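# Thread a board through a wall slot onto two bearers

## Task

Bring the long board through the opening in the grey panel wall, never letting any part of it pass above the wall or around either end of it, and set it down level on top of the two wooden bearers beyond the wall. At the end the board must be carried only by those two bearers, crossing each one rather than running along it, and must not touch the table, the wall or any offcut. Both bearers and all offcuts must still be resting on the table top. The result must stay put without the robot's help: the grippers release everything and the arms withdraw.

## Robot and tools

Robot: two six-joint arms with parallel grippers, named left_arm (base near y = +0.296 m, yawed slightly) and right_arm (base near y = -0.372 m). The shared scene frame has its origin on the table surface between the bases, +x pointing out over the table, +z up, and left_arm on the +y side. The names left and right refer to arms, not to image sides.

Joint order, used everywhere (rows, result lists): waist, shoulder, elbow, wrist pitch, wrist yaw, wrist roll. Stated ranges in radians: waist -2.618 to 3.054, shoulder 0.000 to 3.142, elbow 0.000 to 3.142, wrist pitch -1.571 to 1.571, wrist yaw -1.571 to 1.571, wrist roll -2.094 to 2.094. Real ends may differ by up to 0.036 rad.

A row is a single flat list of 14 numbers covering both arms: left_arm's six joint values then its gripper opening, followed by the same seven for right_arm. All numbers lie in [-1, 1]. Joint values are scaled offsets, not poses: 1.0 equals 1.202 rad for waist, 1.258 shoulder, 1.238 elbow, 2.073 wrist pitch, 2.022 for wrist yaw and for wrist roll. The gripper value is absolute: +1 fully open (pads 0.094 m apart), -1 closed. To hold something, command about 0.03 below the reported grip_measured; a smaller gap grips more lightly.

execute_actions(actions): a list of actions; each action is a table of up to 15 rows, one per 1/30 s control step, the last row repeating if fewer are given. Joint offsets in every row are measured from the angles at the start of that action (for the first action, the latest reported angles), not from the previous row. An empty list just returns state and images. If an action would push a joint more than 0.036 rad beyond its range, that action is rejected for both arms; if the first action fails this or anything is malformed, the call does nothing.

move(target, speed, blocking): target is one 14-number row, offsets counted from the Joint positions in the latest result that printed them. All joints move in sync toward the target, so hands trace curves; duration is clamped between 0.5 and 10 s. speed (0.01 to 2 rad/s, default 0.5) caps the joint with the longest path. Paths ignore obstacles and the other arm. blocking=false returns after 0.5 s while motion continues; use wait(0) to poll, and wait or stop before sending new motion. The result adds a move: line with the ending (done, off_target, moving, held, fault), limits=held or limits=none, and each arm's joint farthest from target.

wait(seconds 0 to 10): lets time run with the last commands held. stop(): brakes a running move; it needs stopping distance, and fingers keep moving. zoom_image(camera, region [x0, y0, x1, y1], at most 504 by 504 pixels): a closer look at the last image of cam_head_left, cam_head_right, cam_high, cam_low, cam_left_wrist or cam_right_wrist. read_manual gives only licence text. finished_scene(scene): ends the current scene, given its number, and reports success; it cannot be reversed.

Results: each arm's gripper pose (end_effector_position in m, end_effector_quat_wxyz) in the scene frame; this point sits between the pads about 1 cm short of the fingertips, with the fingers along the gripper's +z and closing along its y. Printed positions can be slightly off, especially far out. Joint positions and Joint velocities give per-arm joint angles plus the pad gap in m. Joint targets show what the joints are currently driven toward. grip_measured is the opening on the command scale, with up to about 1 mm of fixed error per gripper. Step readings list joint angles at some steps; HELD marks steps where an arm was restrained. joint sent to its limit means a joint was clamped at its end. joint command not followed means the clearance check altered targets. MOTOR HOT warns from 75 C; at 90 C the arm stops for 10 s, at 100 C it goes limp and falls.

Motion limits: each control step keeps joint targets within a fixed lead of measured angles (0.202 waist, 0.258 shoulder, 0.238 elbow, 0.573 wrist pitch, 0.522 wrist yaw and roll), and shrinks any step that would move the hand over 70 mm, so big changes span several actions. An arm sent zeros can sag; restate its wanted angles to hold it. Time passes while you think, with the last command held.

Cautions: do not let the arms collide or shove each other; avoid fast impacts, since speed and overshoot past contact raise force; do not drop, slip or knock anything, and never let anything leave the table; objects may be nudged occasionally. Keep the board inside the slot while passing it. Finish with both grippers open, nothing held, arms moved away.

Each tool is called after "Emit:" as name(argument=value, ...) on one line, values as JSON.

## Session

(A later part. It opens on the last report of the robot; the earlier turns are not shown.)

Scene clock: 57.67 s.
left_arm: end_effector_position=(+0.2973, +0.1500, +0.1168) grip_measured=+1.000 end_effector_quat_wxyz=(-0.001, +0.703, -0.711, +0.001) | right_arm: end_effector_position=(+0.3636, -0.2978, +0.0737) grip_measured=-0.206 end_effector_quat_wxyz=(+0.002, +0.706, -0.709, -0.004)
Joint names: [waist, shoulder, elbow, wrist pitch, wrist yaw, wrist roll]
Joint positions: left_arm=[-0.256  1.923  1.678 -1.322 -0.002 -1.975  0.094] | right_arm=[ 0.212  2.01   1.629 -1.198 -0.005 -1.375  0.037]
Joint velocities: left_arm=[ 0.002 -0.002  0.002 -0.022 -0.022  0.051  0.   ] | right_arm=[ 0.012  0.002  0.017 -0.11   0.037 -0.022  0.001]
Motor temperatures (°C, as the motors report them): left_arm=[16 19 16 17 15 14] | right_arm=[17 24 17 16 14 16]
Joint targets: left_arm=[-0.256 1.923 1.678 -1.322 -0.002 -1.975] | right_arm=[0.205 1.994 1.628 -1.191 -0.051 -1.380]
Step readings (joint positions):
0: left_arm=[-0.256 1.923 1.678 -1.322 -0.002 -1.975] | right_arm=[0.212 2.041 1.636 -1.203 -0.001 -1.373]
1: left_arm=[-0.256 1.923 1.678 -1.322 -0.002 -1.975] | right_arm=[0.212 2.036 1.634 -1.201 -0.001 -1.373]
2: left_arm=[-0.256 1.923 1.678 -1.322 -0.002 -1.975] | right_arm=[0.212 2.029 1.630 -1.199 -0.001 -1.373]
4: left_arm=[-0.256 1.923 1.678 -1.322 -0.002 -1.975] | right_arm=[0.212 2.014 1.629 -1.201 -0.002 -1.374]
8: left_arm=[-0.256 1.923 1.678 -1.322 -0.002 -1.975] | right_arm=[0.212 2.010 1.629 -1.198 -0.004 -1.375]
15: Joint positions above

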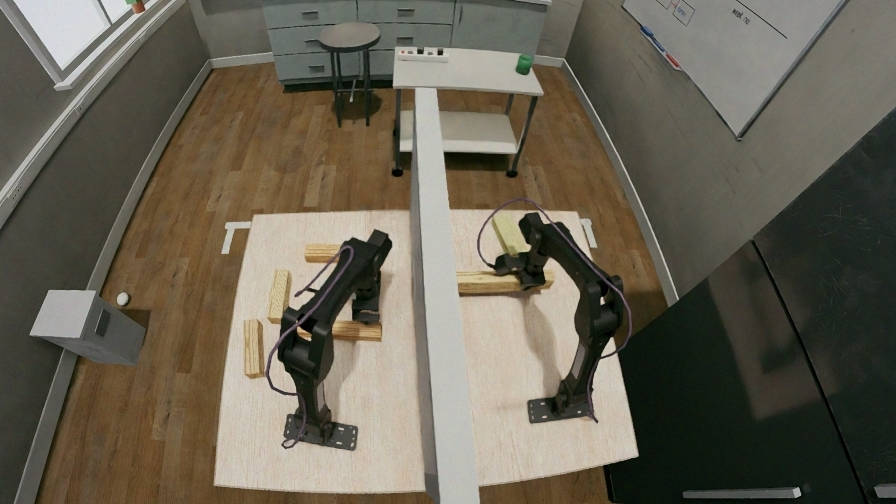

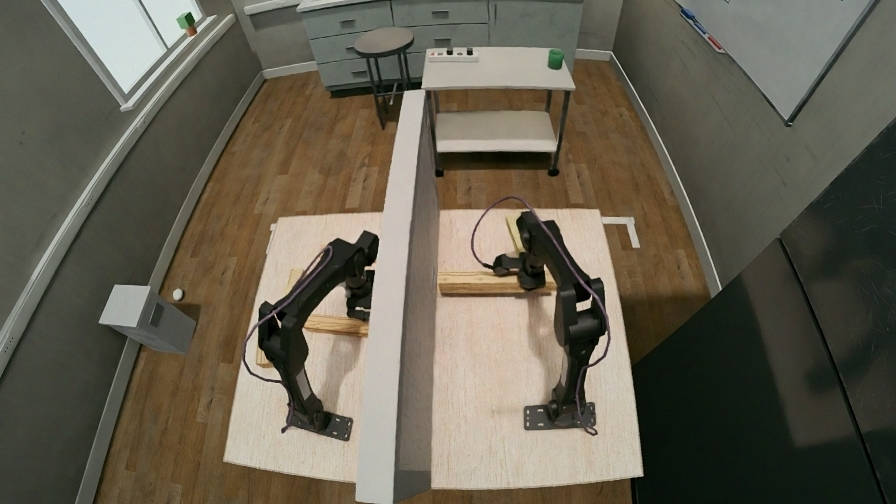

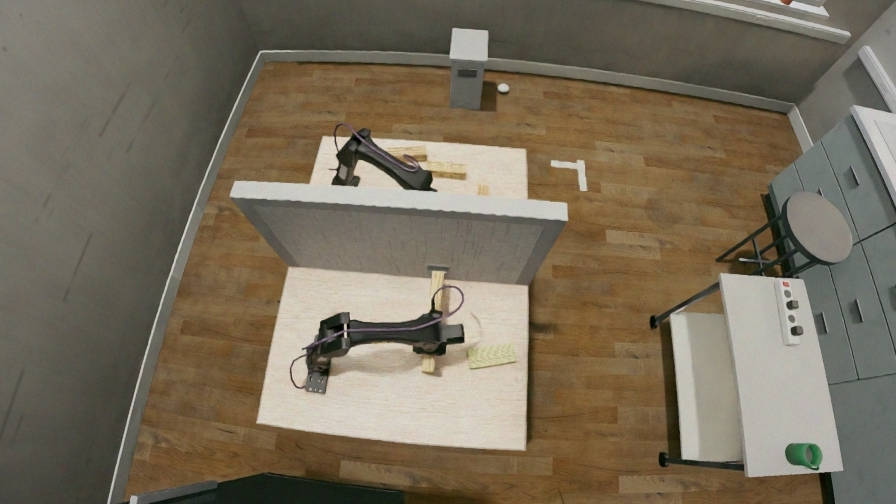

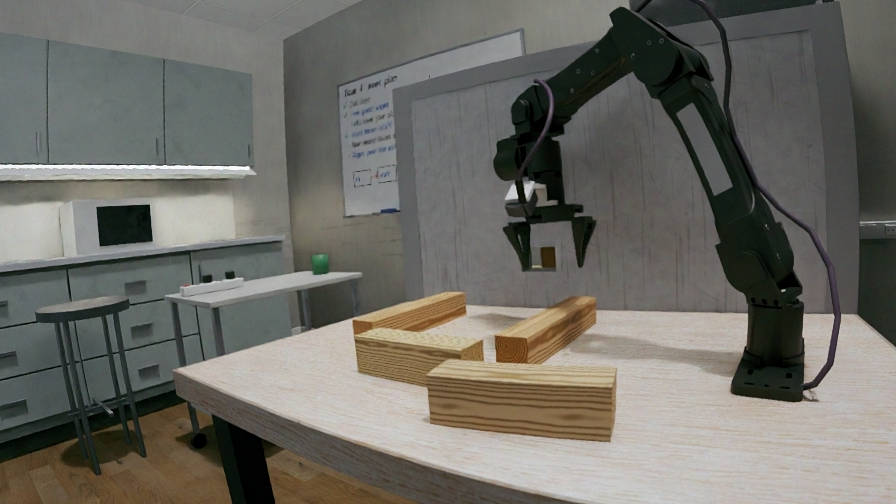

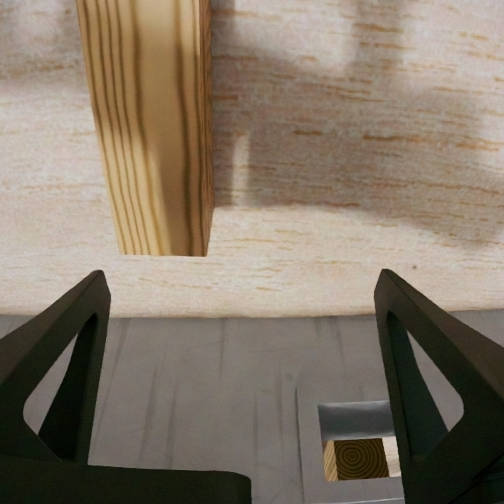

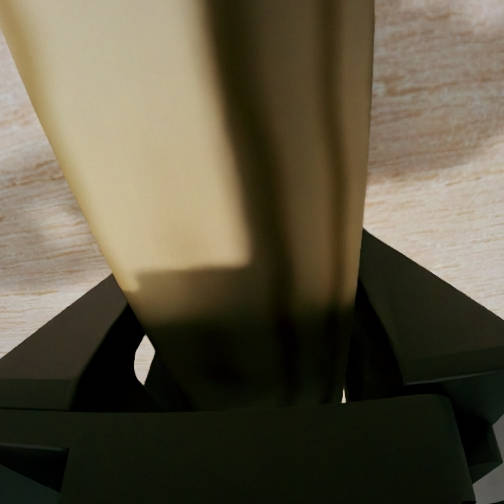

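Emit:
move(target=[0,0,0,0,0,0,1, 0.0945,-0.0127,-0.0008,0.0034,-0.0227,0.0552,-0.27], speed=0.1)

Scene clock: 60.10 s.
left_arm: end_effector_position=(+0.2973, +0.1500, +0.1168) grip_measured=+1.000 end_effector_quat_wxyz=(-0.001, +0.703, -0.711, +0.001) | right_arm: end_effector_position=(+0.3532, -0.2823, +0.0740) grip_measured=-0.206 end_effector_quat_wxyz=(+0.027, +0.697, -0.716, +0.012)
Joint names: [waist, shoulder, elbow, wrist pitch, wrist yaw, wrist roll]
Joint positions: left_arm=[-0.256  1.923  1.678 -1.322 -0.002 -1.975  0.094] | right_arm=[ 0.283  2.01   1.629 -1.225  0.047 -1.28   0.037]
Joint velocities: left_arm=[-0.007  0.017  0.022 -0.022  0.051 -0.022  0.   ] | right_arm=[-0.022 -0.012 -0.012 -0.022  0.022 -0.11  -0.001]
Motor temperatures (°C, as the motors report them): left_arm=[16 19 16 17 15 14] | right_arm=[17 24 17 16 14 16]
Joint targets: left_arm=[-0.256 1.923 1.678 -1.322 -0.002 -1.975] | right_arm=[0.326 1.994 1.628 -1.191 -0.051 -1.264]
move: off_target (right_arm); limits=none; left_arm: farthest joint: the waist, 0.000 radians from its target (0.000 radians at the start); right_arm: farthest joint: the wrist yaw, 0.098 radians from its target (0.046 radians at the start)

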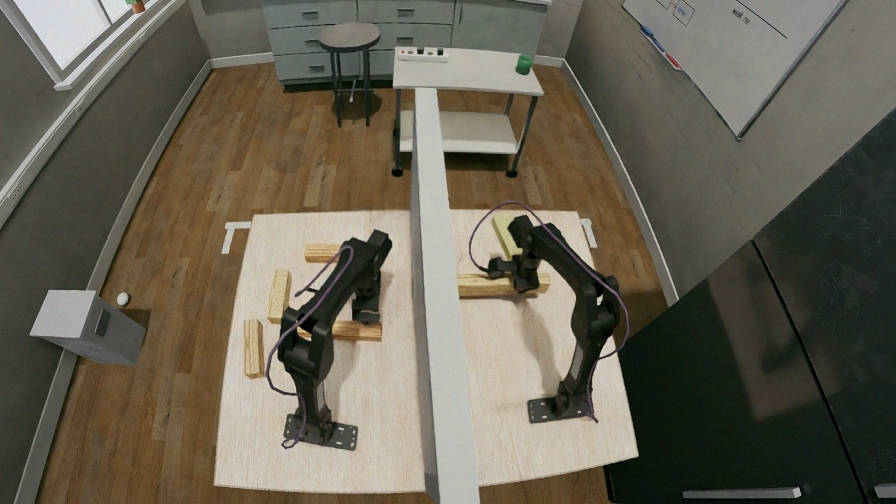

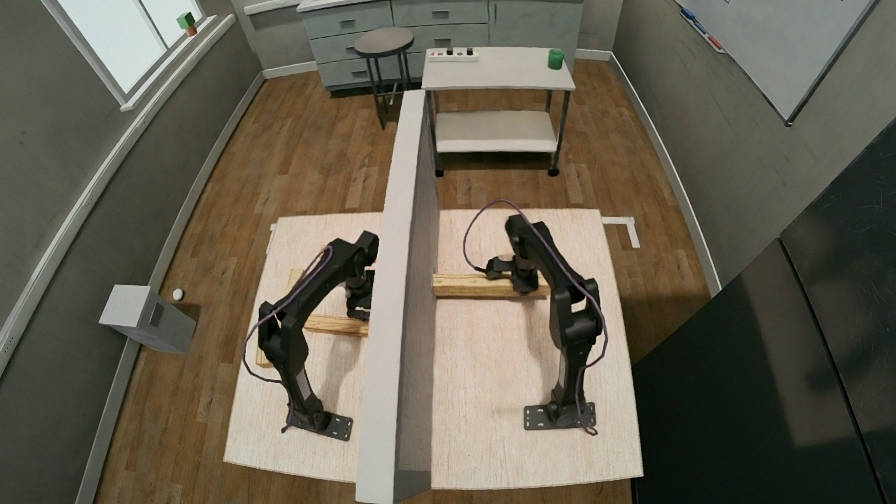

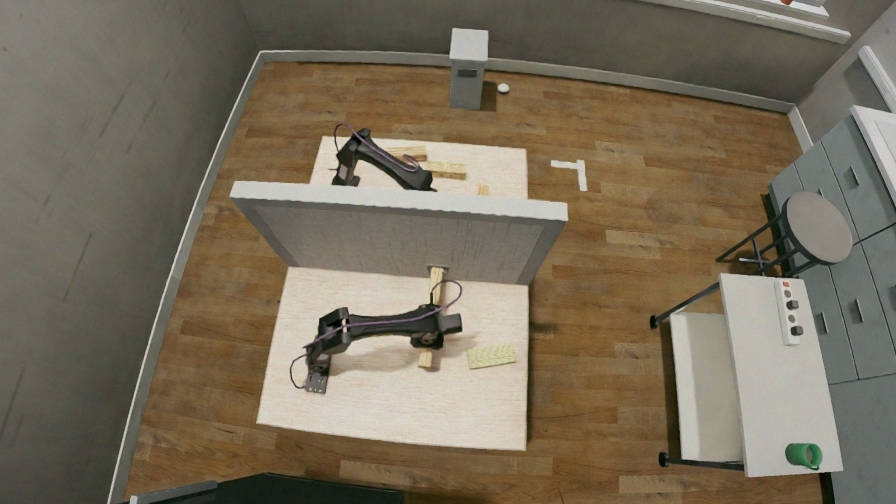

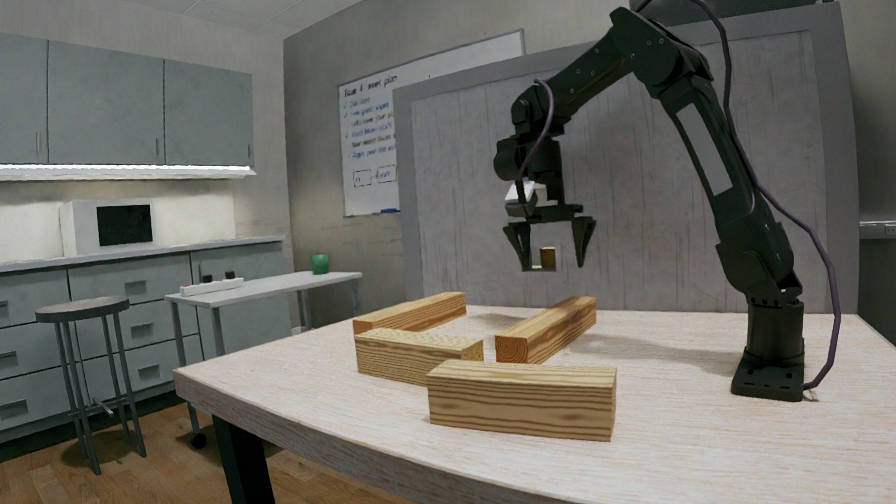

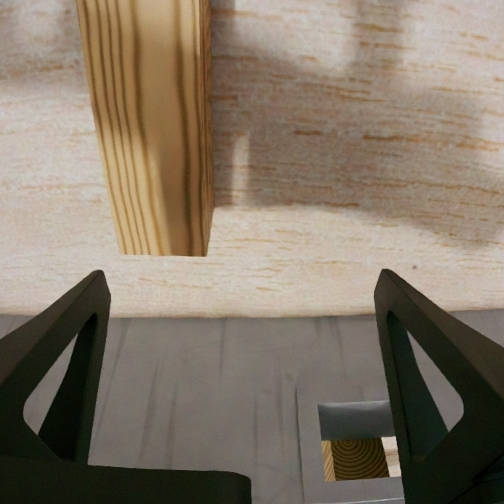

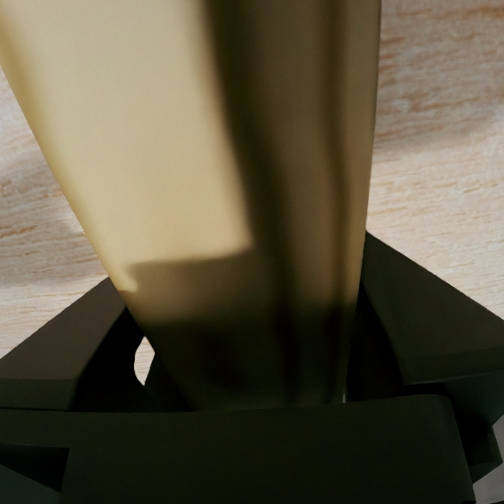

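Emit:
zoom_image(camera="cam_low", region=[500, 225, 590, 290])

Emit:
zoom_image(camera="cam_high", region=[400, 245, 480, 305])

Region (500, 225, 590, 290) of cam_low's 896x504 image, scaled by 5.600, with more detail than that image has.

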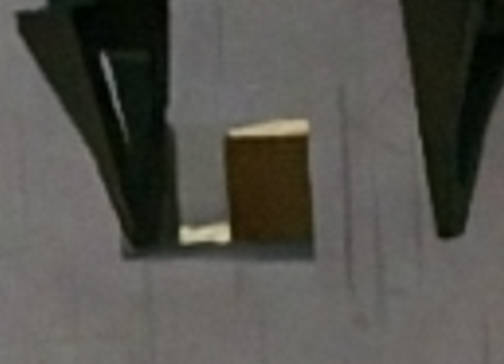

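Region (400, 245, 480, 305) of cam_high's 896x504 image, scaled by 6.300, with more detail than that image has; it fills the top 378 rows of this view, and the rest is white.

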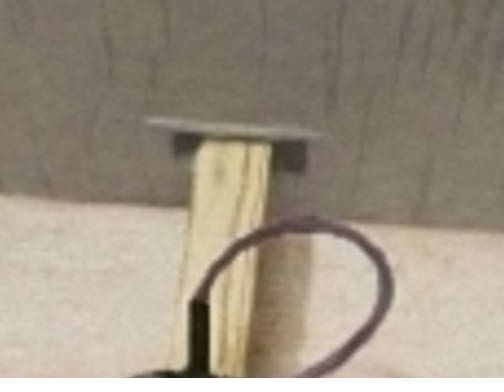

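Emit:
zoom_image(camera="cam_high", region=[395, 320, 475, 385])

Region (395, 320, 475, 385) of cam_high's 896x504 image, scaled by 6.300, with more detail than that image has; it fills the top 410 rows of this view, and the rest is white.

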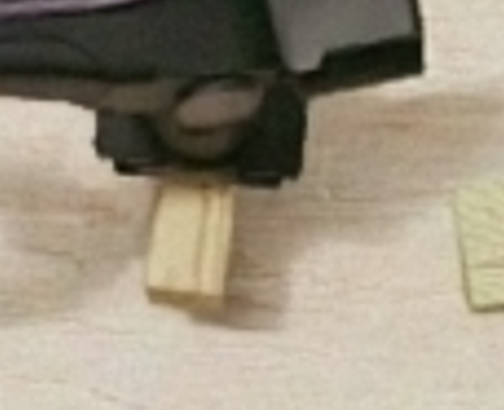

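Emit:
move(target=[0,0,0,0,0,0,1, -0.0649,-0.0127,-0.0008,0.0164,-0.0485,-0.0495,-0.27], speed=0.15)

Scene clock: 62.73 s.
left_arm: end_effector_position=(+0.2973, +0.1500, +0.1168) grip_measured=+1.000 end_effector_quat_wxyz=(-0.001, +0.703, -0.711, +0.001) | right_arm: end_effector_position=(+0.3621, -0.2990, +0.0726) grip_measured=-0.206 end_effector_quat_wxyz=(+0.007, +0.705, -0.709, -0.005)
Joint names: [waist, shoulder, elbow, wrist pitch, wrist yaw, wrist roll]
Joint positions: left_arm=[-0.256  1.923  1.678 -1.322 -0.002 -1.975  0.094] | right_arm=[ 0.212  2.013  1.629 -1.204 -0.001 -1.374  0.037]
Joint velocities: left_arm=[-0.012 -0.007 -0.012 -0.037 -0.022  0.037  0.   ] | right_arm=[-0.002  0.007 -0.002  0.037 -0.037 -0.022  0.   ]
Motor temperatures (°C, as the motors report them): left_arm=[16 19 16 17 15 14] | right_arm=[17 24 16 16 14 16]
Joint targets: left_arm=[-0.256 1.923 1.678 -1.322 -0.002 -1.975] | right_arm=[0.205 1.994 1.628 -1.191 -0.051 -1.380]
move: off_target (right_arm); limits=none; left_arm: farthest joint: the waist, 0.000 radians from its target (0.000 radians at the start); right_arm: farthest joint: the wrist yaw, 0.050 radians from its target (0.098 radians at the start)

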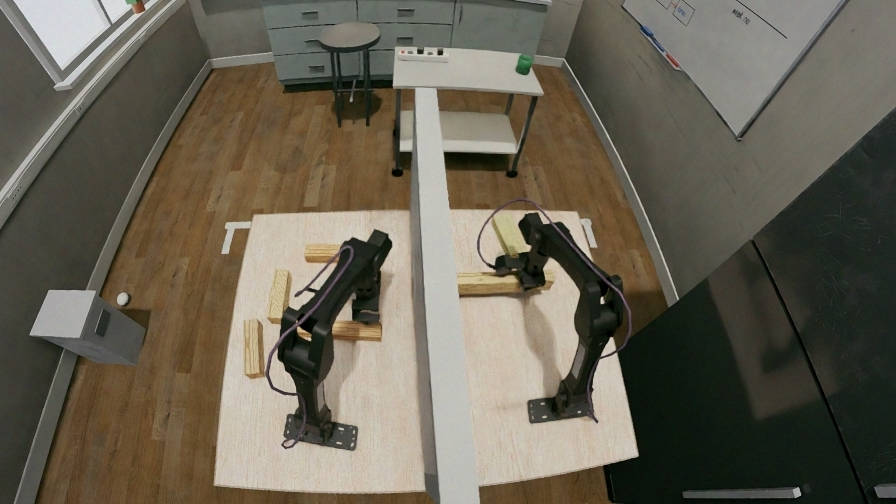

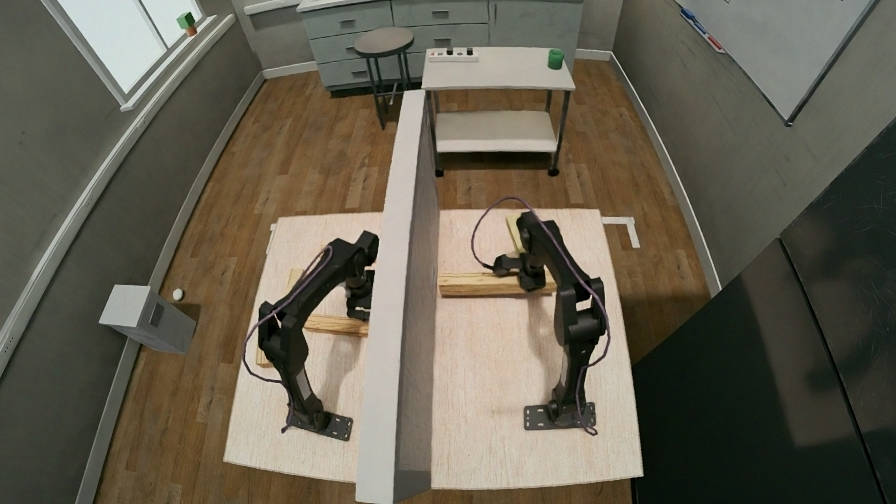

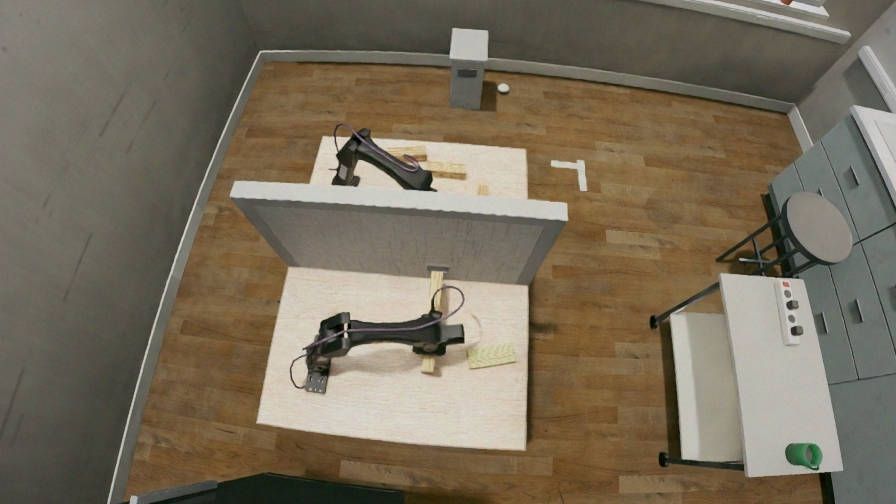

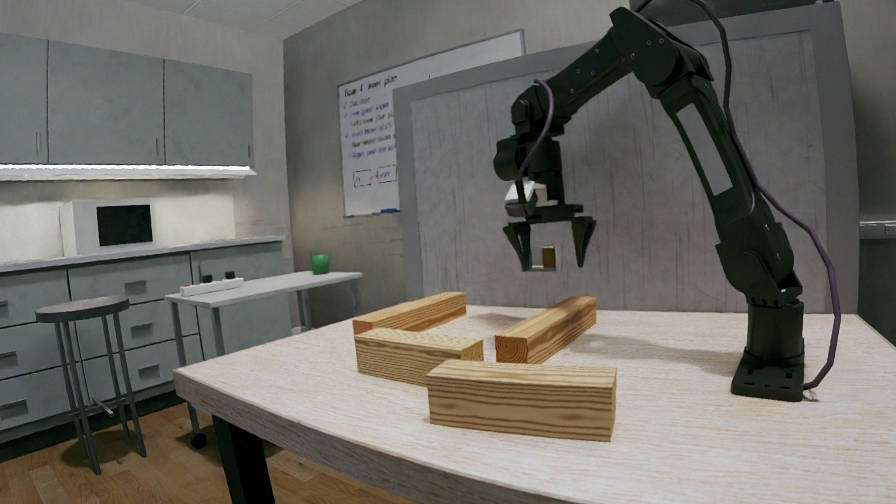

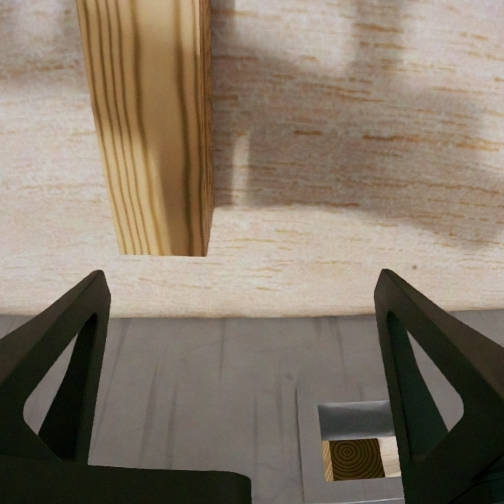

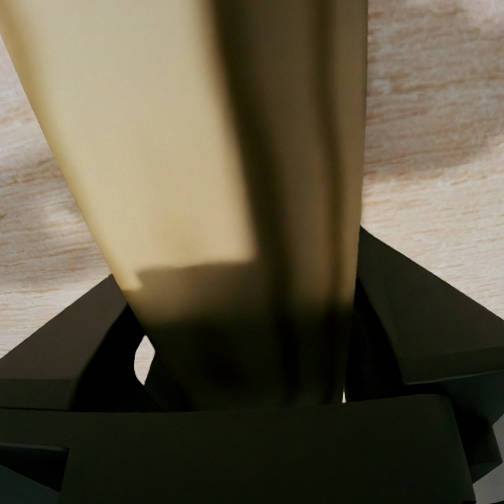

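Emit:
zoom_image(camera="cam_head_right", region=[415, 255, 485, 305])

Region (415, 255, 485, 305) of cam_head_right's 896x504 image, scaled by 7.200, with more detail than that image has; it fills the top 360 rows of this view, and the rest is white.

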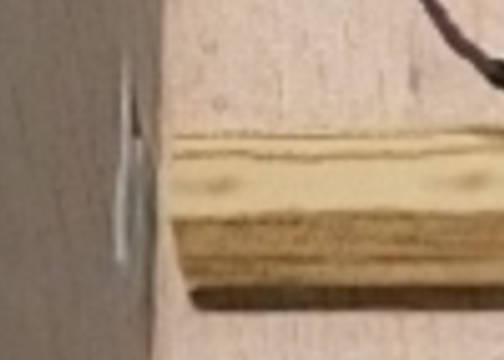

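Emit:
zoom_image(camera="cam_low", region=[500, 225, 590, 290])

Region (500, 225, 590, 290) of cam_low's 896x504 image, scaled by 5.600, with more detail than that image has.

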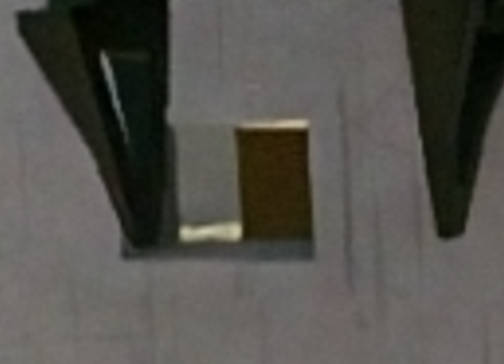

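Emit:
execute_actions(actions=[[[0,0,0,0,0,0,1, -0.0058,-0.0636,-0.0008,0.0063,-0.0247,-0.003,-0.27],[0,0,0,0,0,0,1, -0.0058,-0.0636,-0.0008,0.0063,-0.0247,-0.003,-0.27],[0,0,0,0,0,0,1, -0.0058,-0.0254,-0.0008,0.0063,-0.0247,-0.003,-0.27]]])

Scene clock: 65.13 s.
left_arm: end_effector_position=(+0.2973, +0.1500, +0.1168) grip_measured=+1.000 end_effector_quat_wxyz=(-0.001, +0.703, -0.711, +0.001) | right_arm: end_effector_position=(+0.3631, -0.2981, +0.0774) grip_measured=-0.206 end_effector_quat_wxyz=(-0.001, +0.705, -0.709, -0.002)
Joint names: [waist, shoulder, elbow, wrist pitch, wrist yaw, wrist roll]
Joint positions: left_arm=[-0.256  1.923  1.678 -1.322 -0.002 -1.975  0.094] | right_arm=[ 0.212  1.998  1.627 -1.2   -0.005 -1.375  0.037]
Joint velocities: left_arm=[ 0.007  0.027  0.017 -0.022 -0.037 -0.007  0.   ] | right_arm=[-0.007 -0.007  0.007 -0.037  0.022  0.022 -0.001]
Motor temperatures (°C, as the motors report them): left_arm=[16 19 16 17 15 14] | right_arm=[17 24 16 16 14 16]
Joint targets: left_arm=[-0.256 1.923 1.678 -1.322 -0.002 -1.975] | right_arm=[0.205 1.981 1.628 -1.191 -0.051 -1.380]
Step readings (joint positions):
0: left_arm=[-0.256 1.923 1.678 -1.322 -0.002 -1.975] | right_arm=[0.212 2.013 1.629 -1.204 -0.001 -1.374]
1: left_arm=[-0.256 1.923 1.678 -1.322 -0.002 -1.975] | right_arm=[0.212 2.009 1.628 -1.203 -0.001 -1.374]
2: left_arm=[-0.256 1.923 1.678 -1.322 -0.002 -1.975] | right_arm=[0.212 2.004 1.627 -1.203 -0.001 -1.374]
4: left_arm=[-0.256 1.923 1.678 -1.322 -0.002 -1.975] | right_arm=[0.212 1.998 1.627 -1.202 -0.003 -1.375]
8: left_arm=[-0.256 1.923 1.678 -1.322 -0.002 -1.975] | right_arm=[0.212 1.998 1.627 -1.201 -0.004 -1.375]
15: Joint positions above

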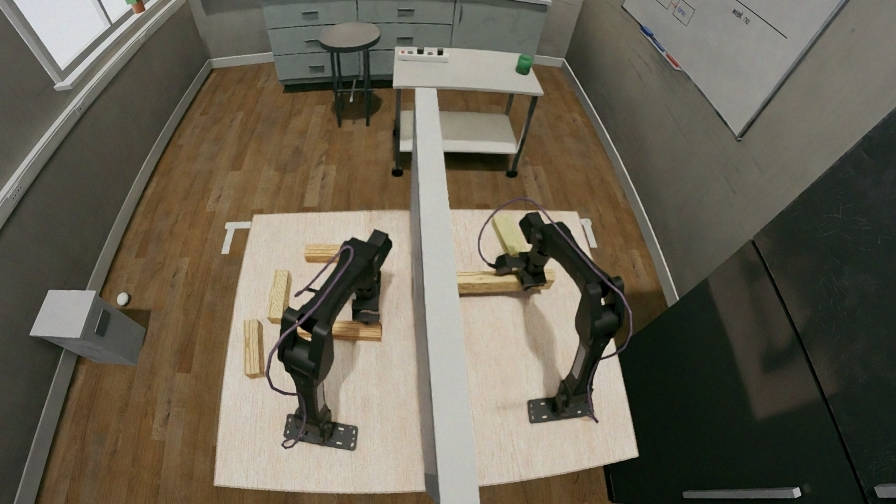

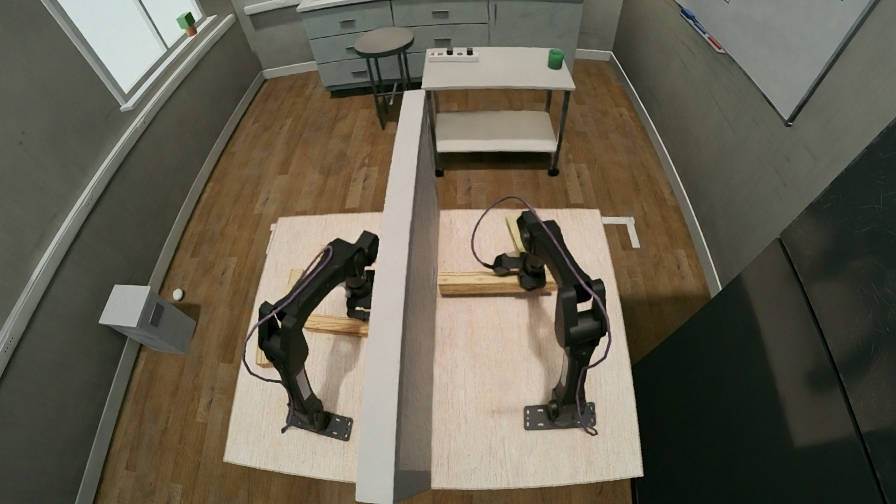

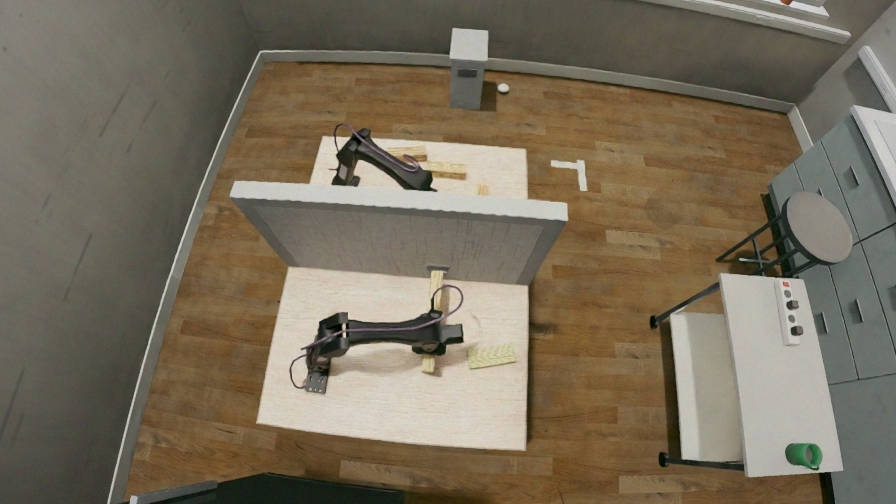

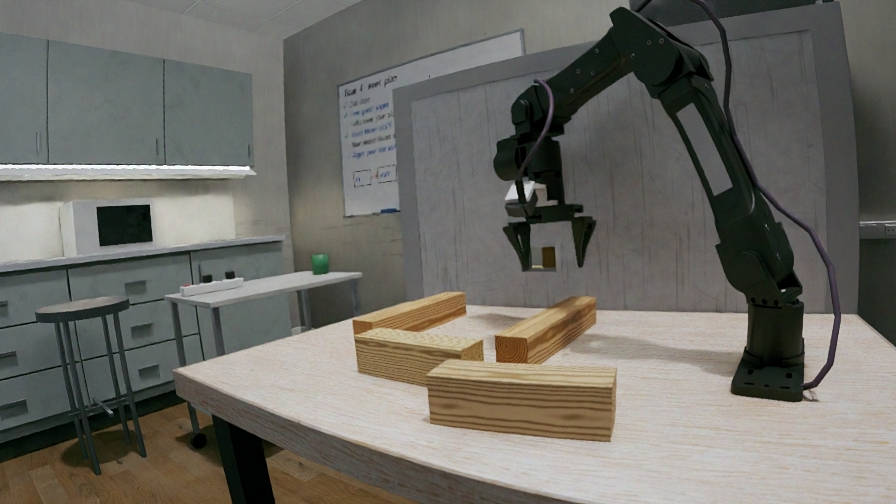

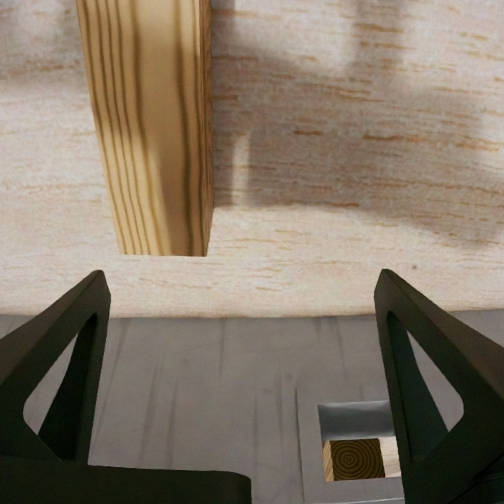

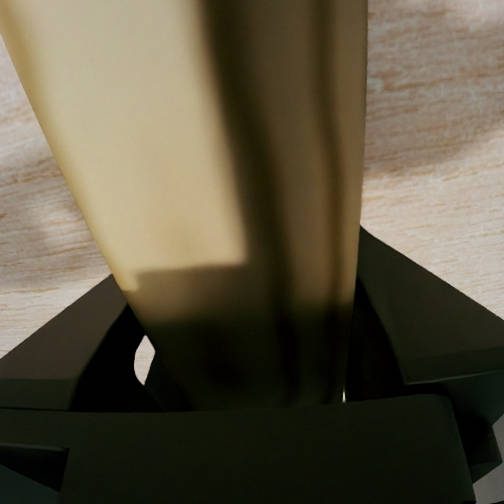

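Emit:
move(target=[0,0,0,0,0,0,1, 0.0945,-0.0135,0.0008,0.0043,-0.0227,0.0552,-0.27], speed=0.1)

Scene clock: 66.93 s.
left_arm: end_effector_position=(+0.2973, +0.1500, +0.1168) grip_measured=+1.000 end_effector_quat_wxyz=(-0.001, +0.703, -0.711, +0.001) | right_arm: end_effector_position=(+0.3530, -0.2820, +0.0777) grip_measured=-0.206 end_effector_quat_wxyz=(+0.022, +0.698, -0.716, +0.013)
Joint names: [waist, shoulder, elbow, wrist pitch, wrist yaw, wrist roll]
Joint positions: left_arm=[-0.256  1.923  1.678 -1.322 -0.002 -1.975  0.094] | right_arm=[ 0.283  1.998  1.627 -1.226  0.045 -1.282  0.037]
Joint velocities: left_arm=[-0.017  0.002 -0.012 -0.037 -0.037 -0.007  0.   ] | right_arm=[ 0.002 -0.012  0.007  0.051 -0.051 -0.051  0.   ]
Motor temperatures (°C, as the motors report them): left_arm=[16 19 16 17 15 14] | right_arm=[17 24 16 16 14 16]
Joint targets: left_arm=[-0.256 1.923 1.678 -1.322 -0.002 -1.975] | right_arm=[0.326 1.981 1.628 -1.191 -0.050 -1.264]
move: off_target (right_arm); limits=none; left_arm: farthest joint: the waist, 0.000 radians from its target (0.000 radians at the start); right_arm: farthest joint: the wrist yaw, 0.096 radians from its target (0.046 radians at the start)

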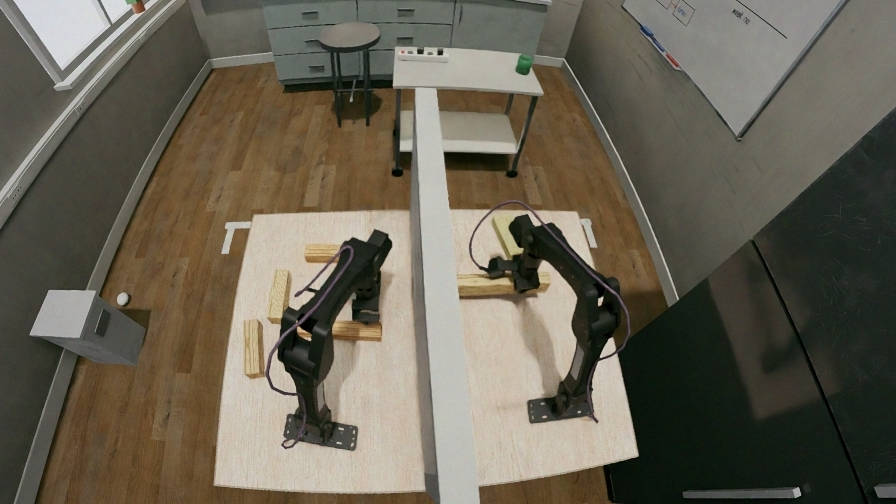

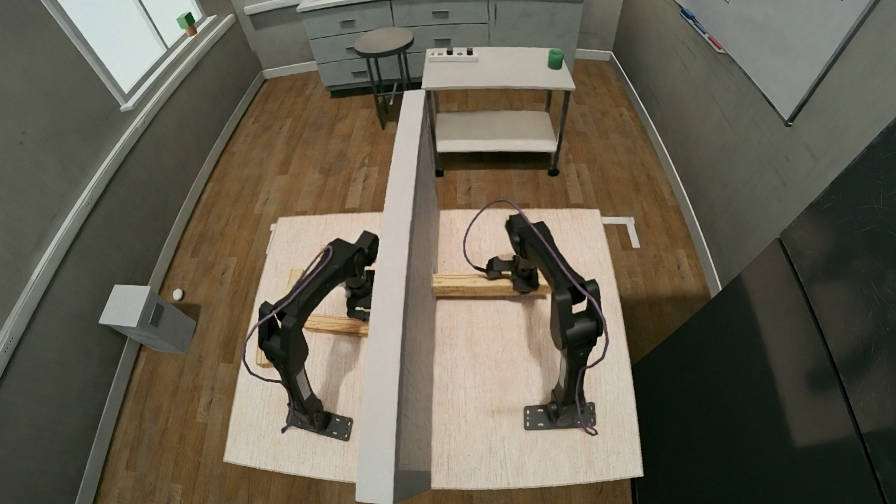

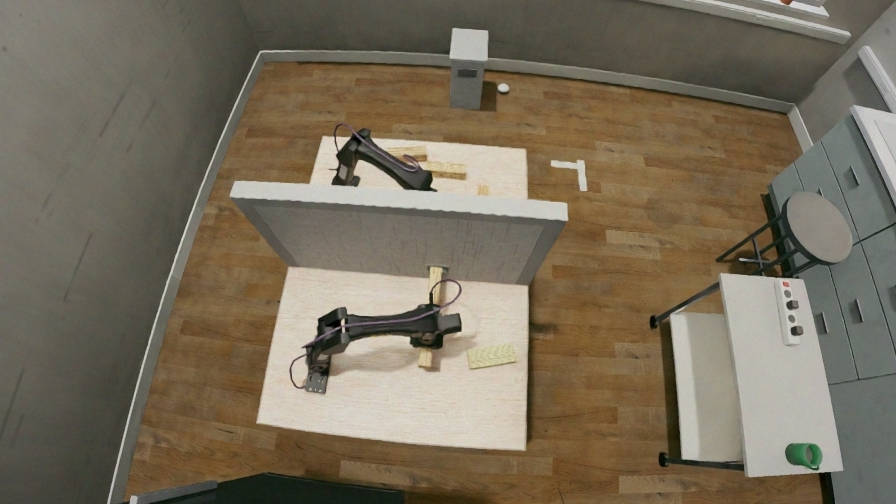

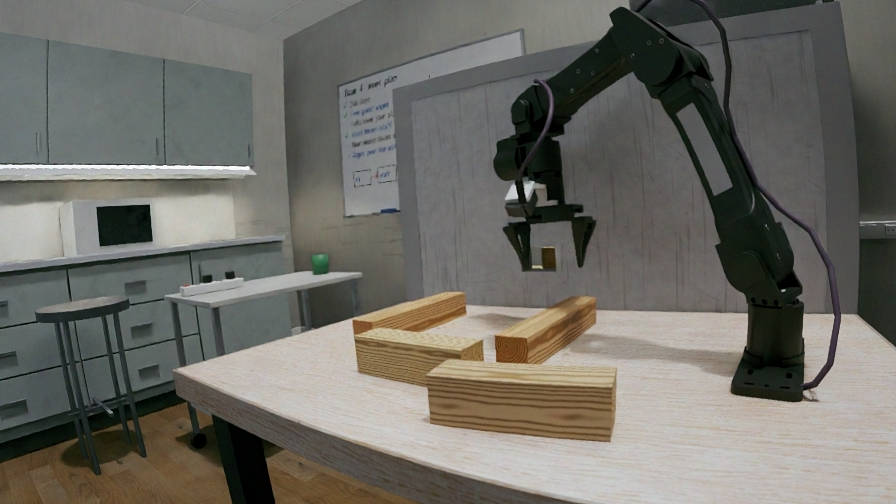

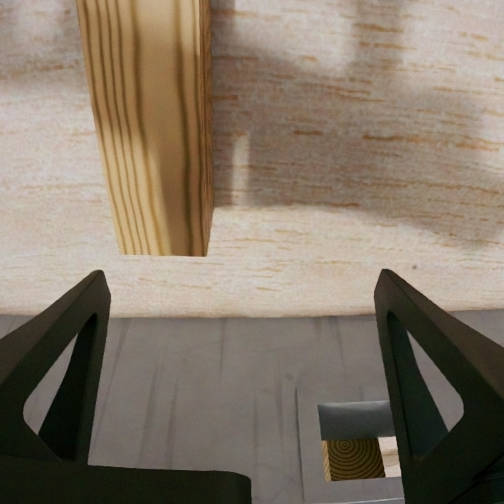

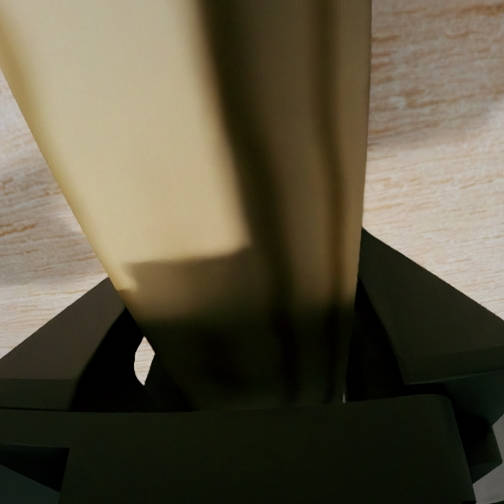

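Emit:
zoom_image(camera="cam_head_right", region=[430, 240, 570, 310])

Region (430, 240, 570, 310) of cam_head_right's 896x504 image, scaled by 3.600, with more detail than that image has.

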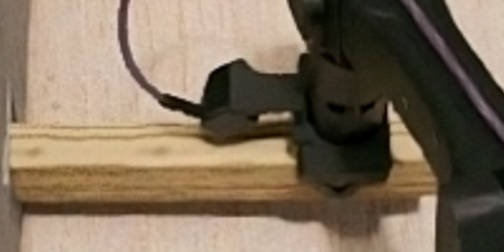

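Emit:
move(target=[0,0,0,0,0,0,1, -0.0649,-0.0135,0.0008,0.0169,-0.0475,-0.0485,-0.27], speed=0.15)

Scene clock: 68.87 s.
left_arm: end_effector_position=(+0.2973, +0.1500, +0.1168) grip_measured=+1.000 end_effector_quat_wxyz=(-0.001, +0.703, -0.711, +0.001) | right_arm: end_effector_position=(+0.3620, -0.2990, +0.0762) grip_measured=-0.206 end_effector_quat_wxyz=(+0.003, +0.705, -0.709, -0.003)
Joint names: [waist, shoulder, elbow, wrist pitch, wrist yaw, wrist roll]
Joint positions: left_arm=[-0.256  1.923  1.678 -1.322 -0.002 -1.975  0.094] | right_arm=[ 0.212  2.002  1.627 -1.204 -0.001 -1.374  0.037]
Joint velocities: left_arm=[-0.002  0.022 -0.017  0.007 -0.051  0.037  0.   ] | right_arm=[ 0.002  0.012 -0.002  0.051 -0.037  0.037 -0.002]
Motor temperatures (°C, as the motors report them): left_arm=[16 19 16 17 15 14] | right_arm=[17 24 16 16 14 16]
Joint targets: left_arm=[-0.256 1.923 1.678 -1.322 -0.002 -1.975] | right_arm=[0.205 1.981 1.628 -1.191 -0.051 -1.380]
move: off_target (right_arm); limits=none; left_arm: farthest joint: the waist, 0.000 radians from its target (0.000 radians at the start); right_arm: farthest joint: the wrist yaw, 0.050 radians from its target (0.096 radians at the start)

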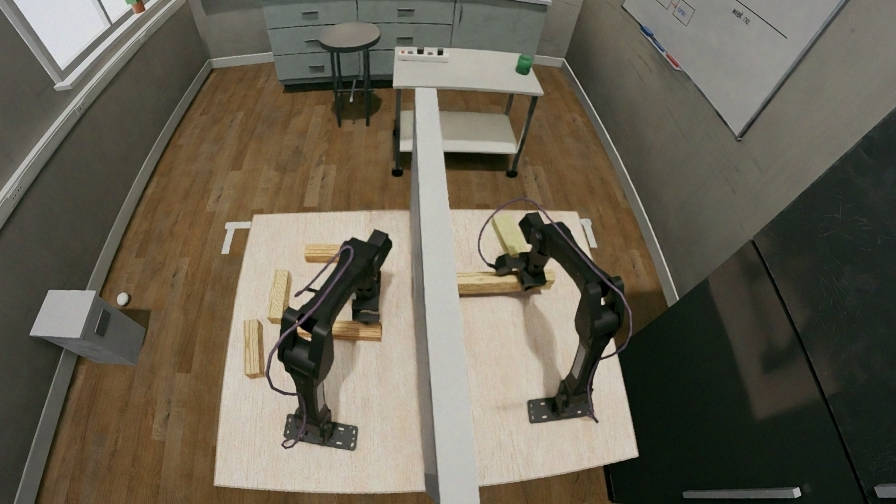

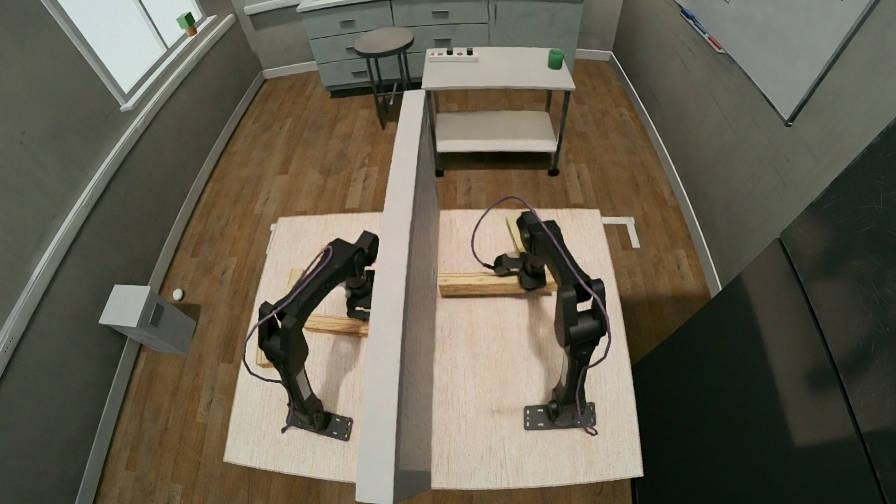

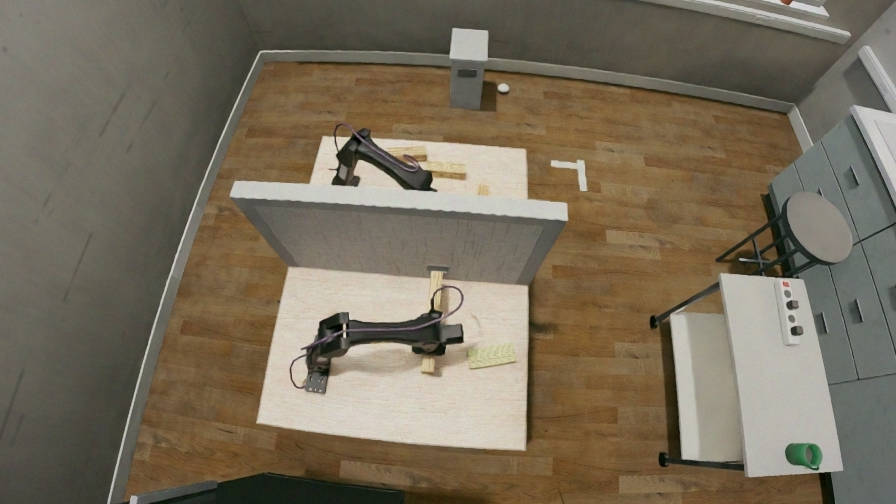

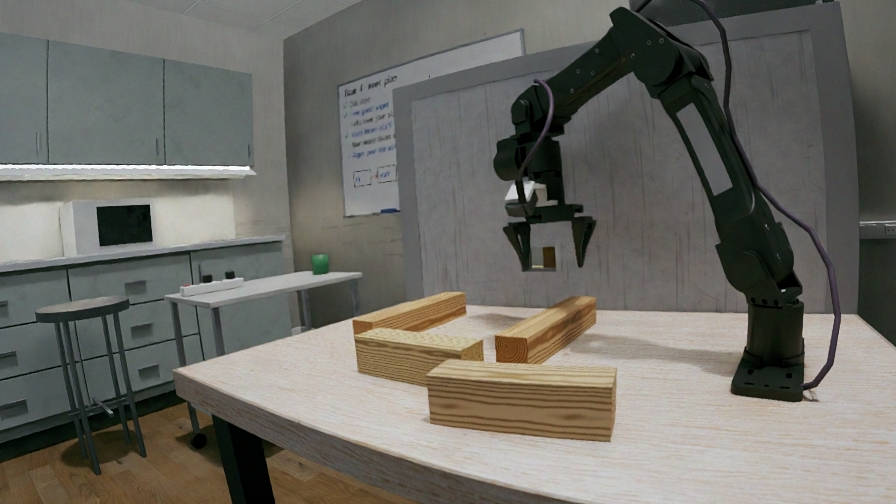

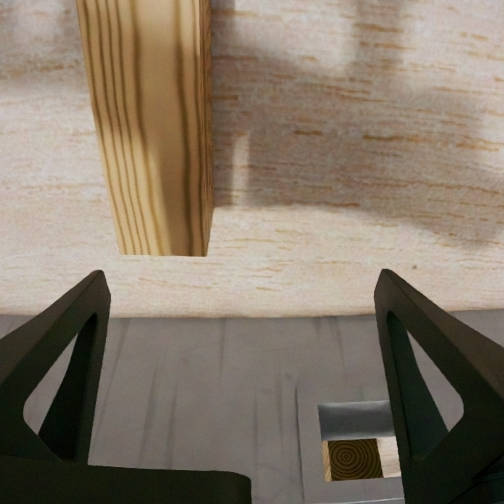

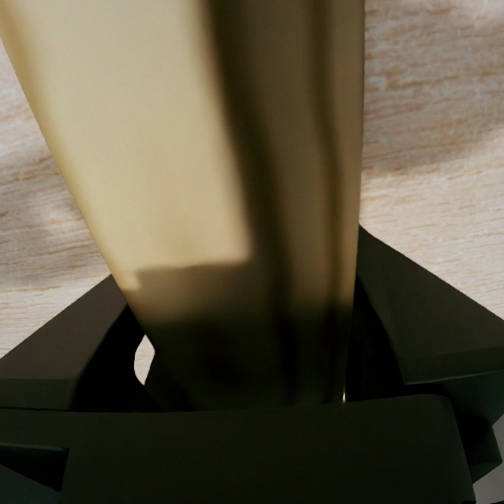

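Emit:
zoom_image(camera="cam_left_wrist", region=[280, 380, 440, 504])

Region (280, 380, 440, 504) of cam_left_wrist's 504x504 image, scaled by 3.150, with more detail than that image has; it fills the top 391 rows of this view, and the rest is white.

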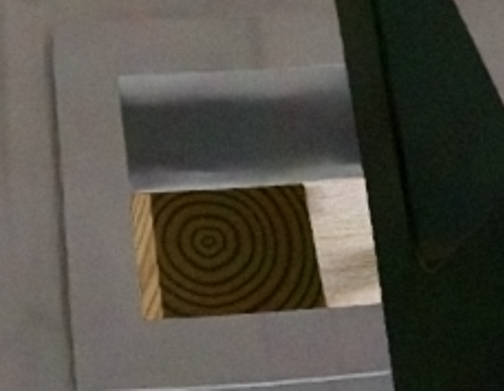

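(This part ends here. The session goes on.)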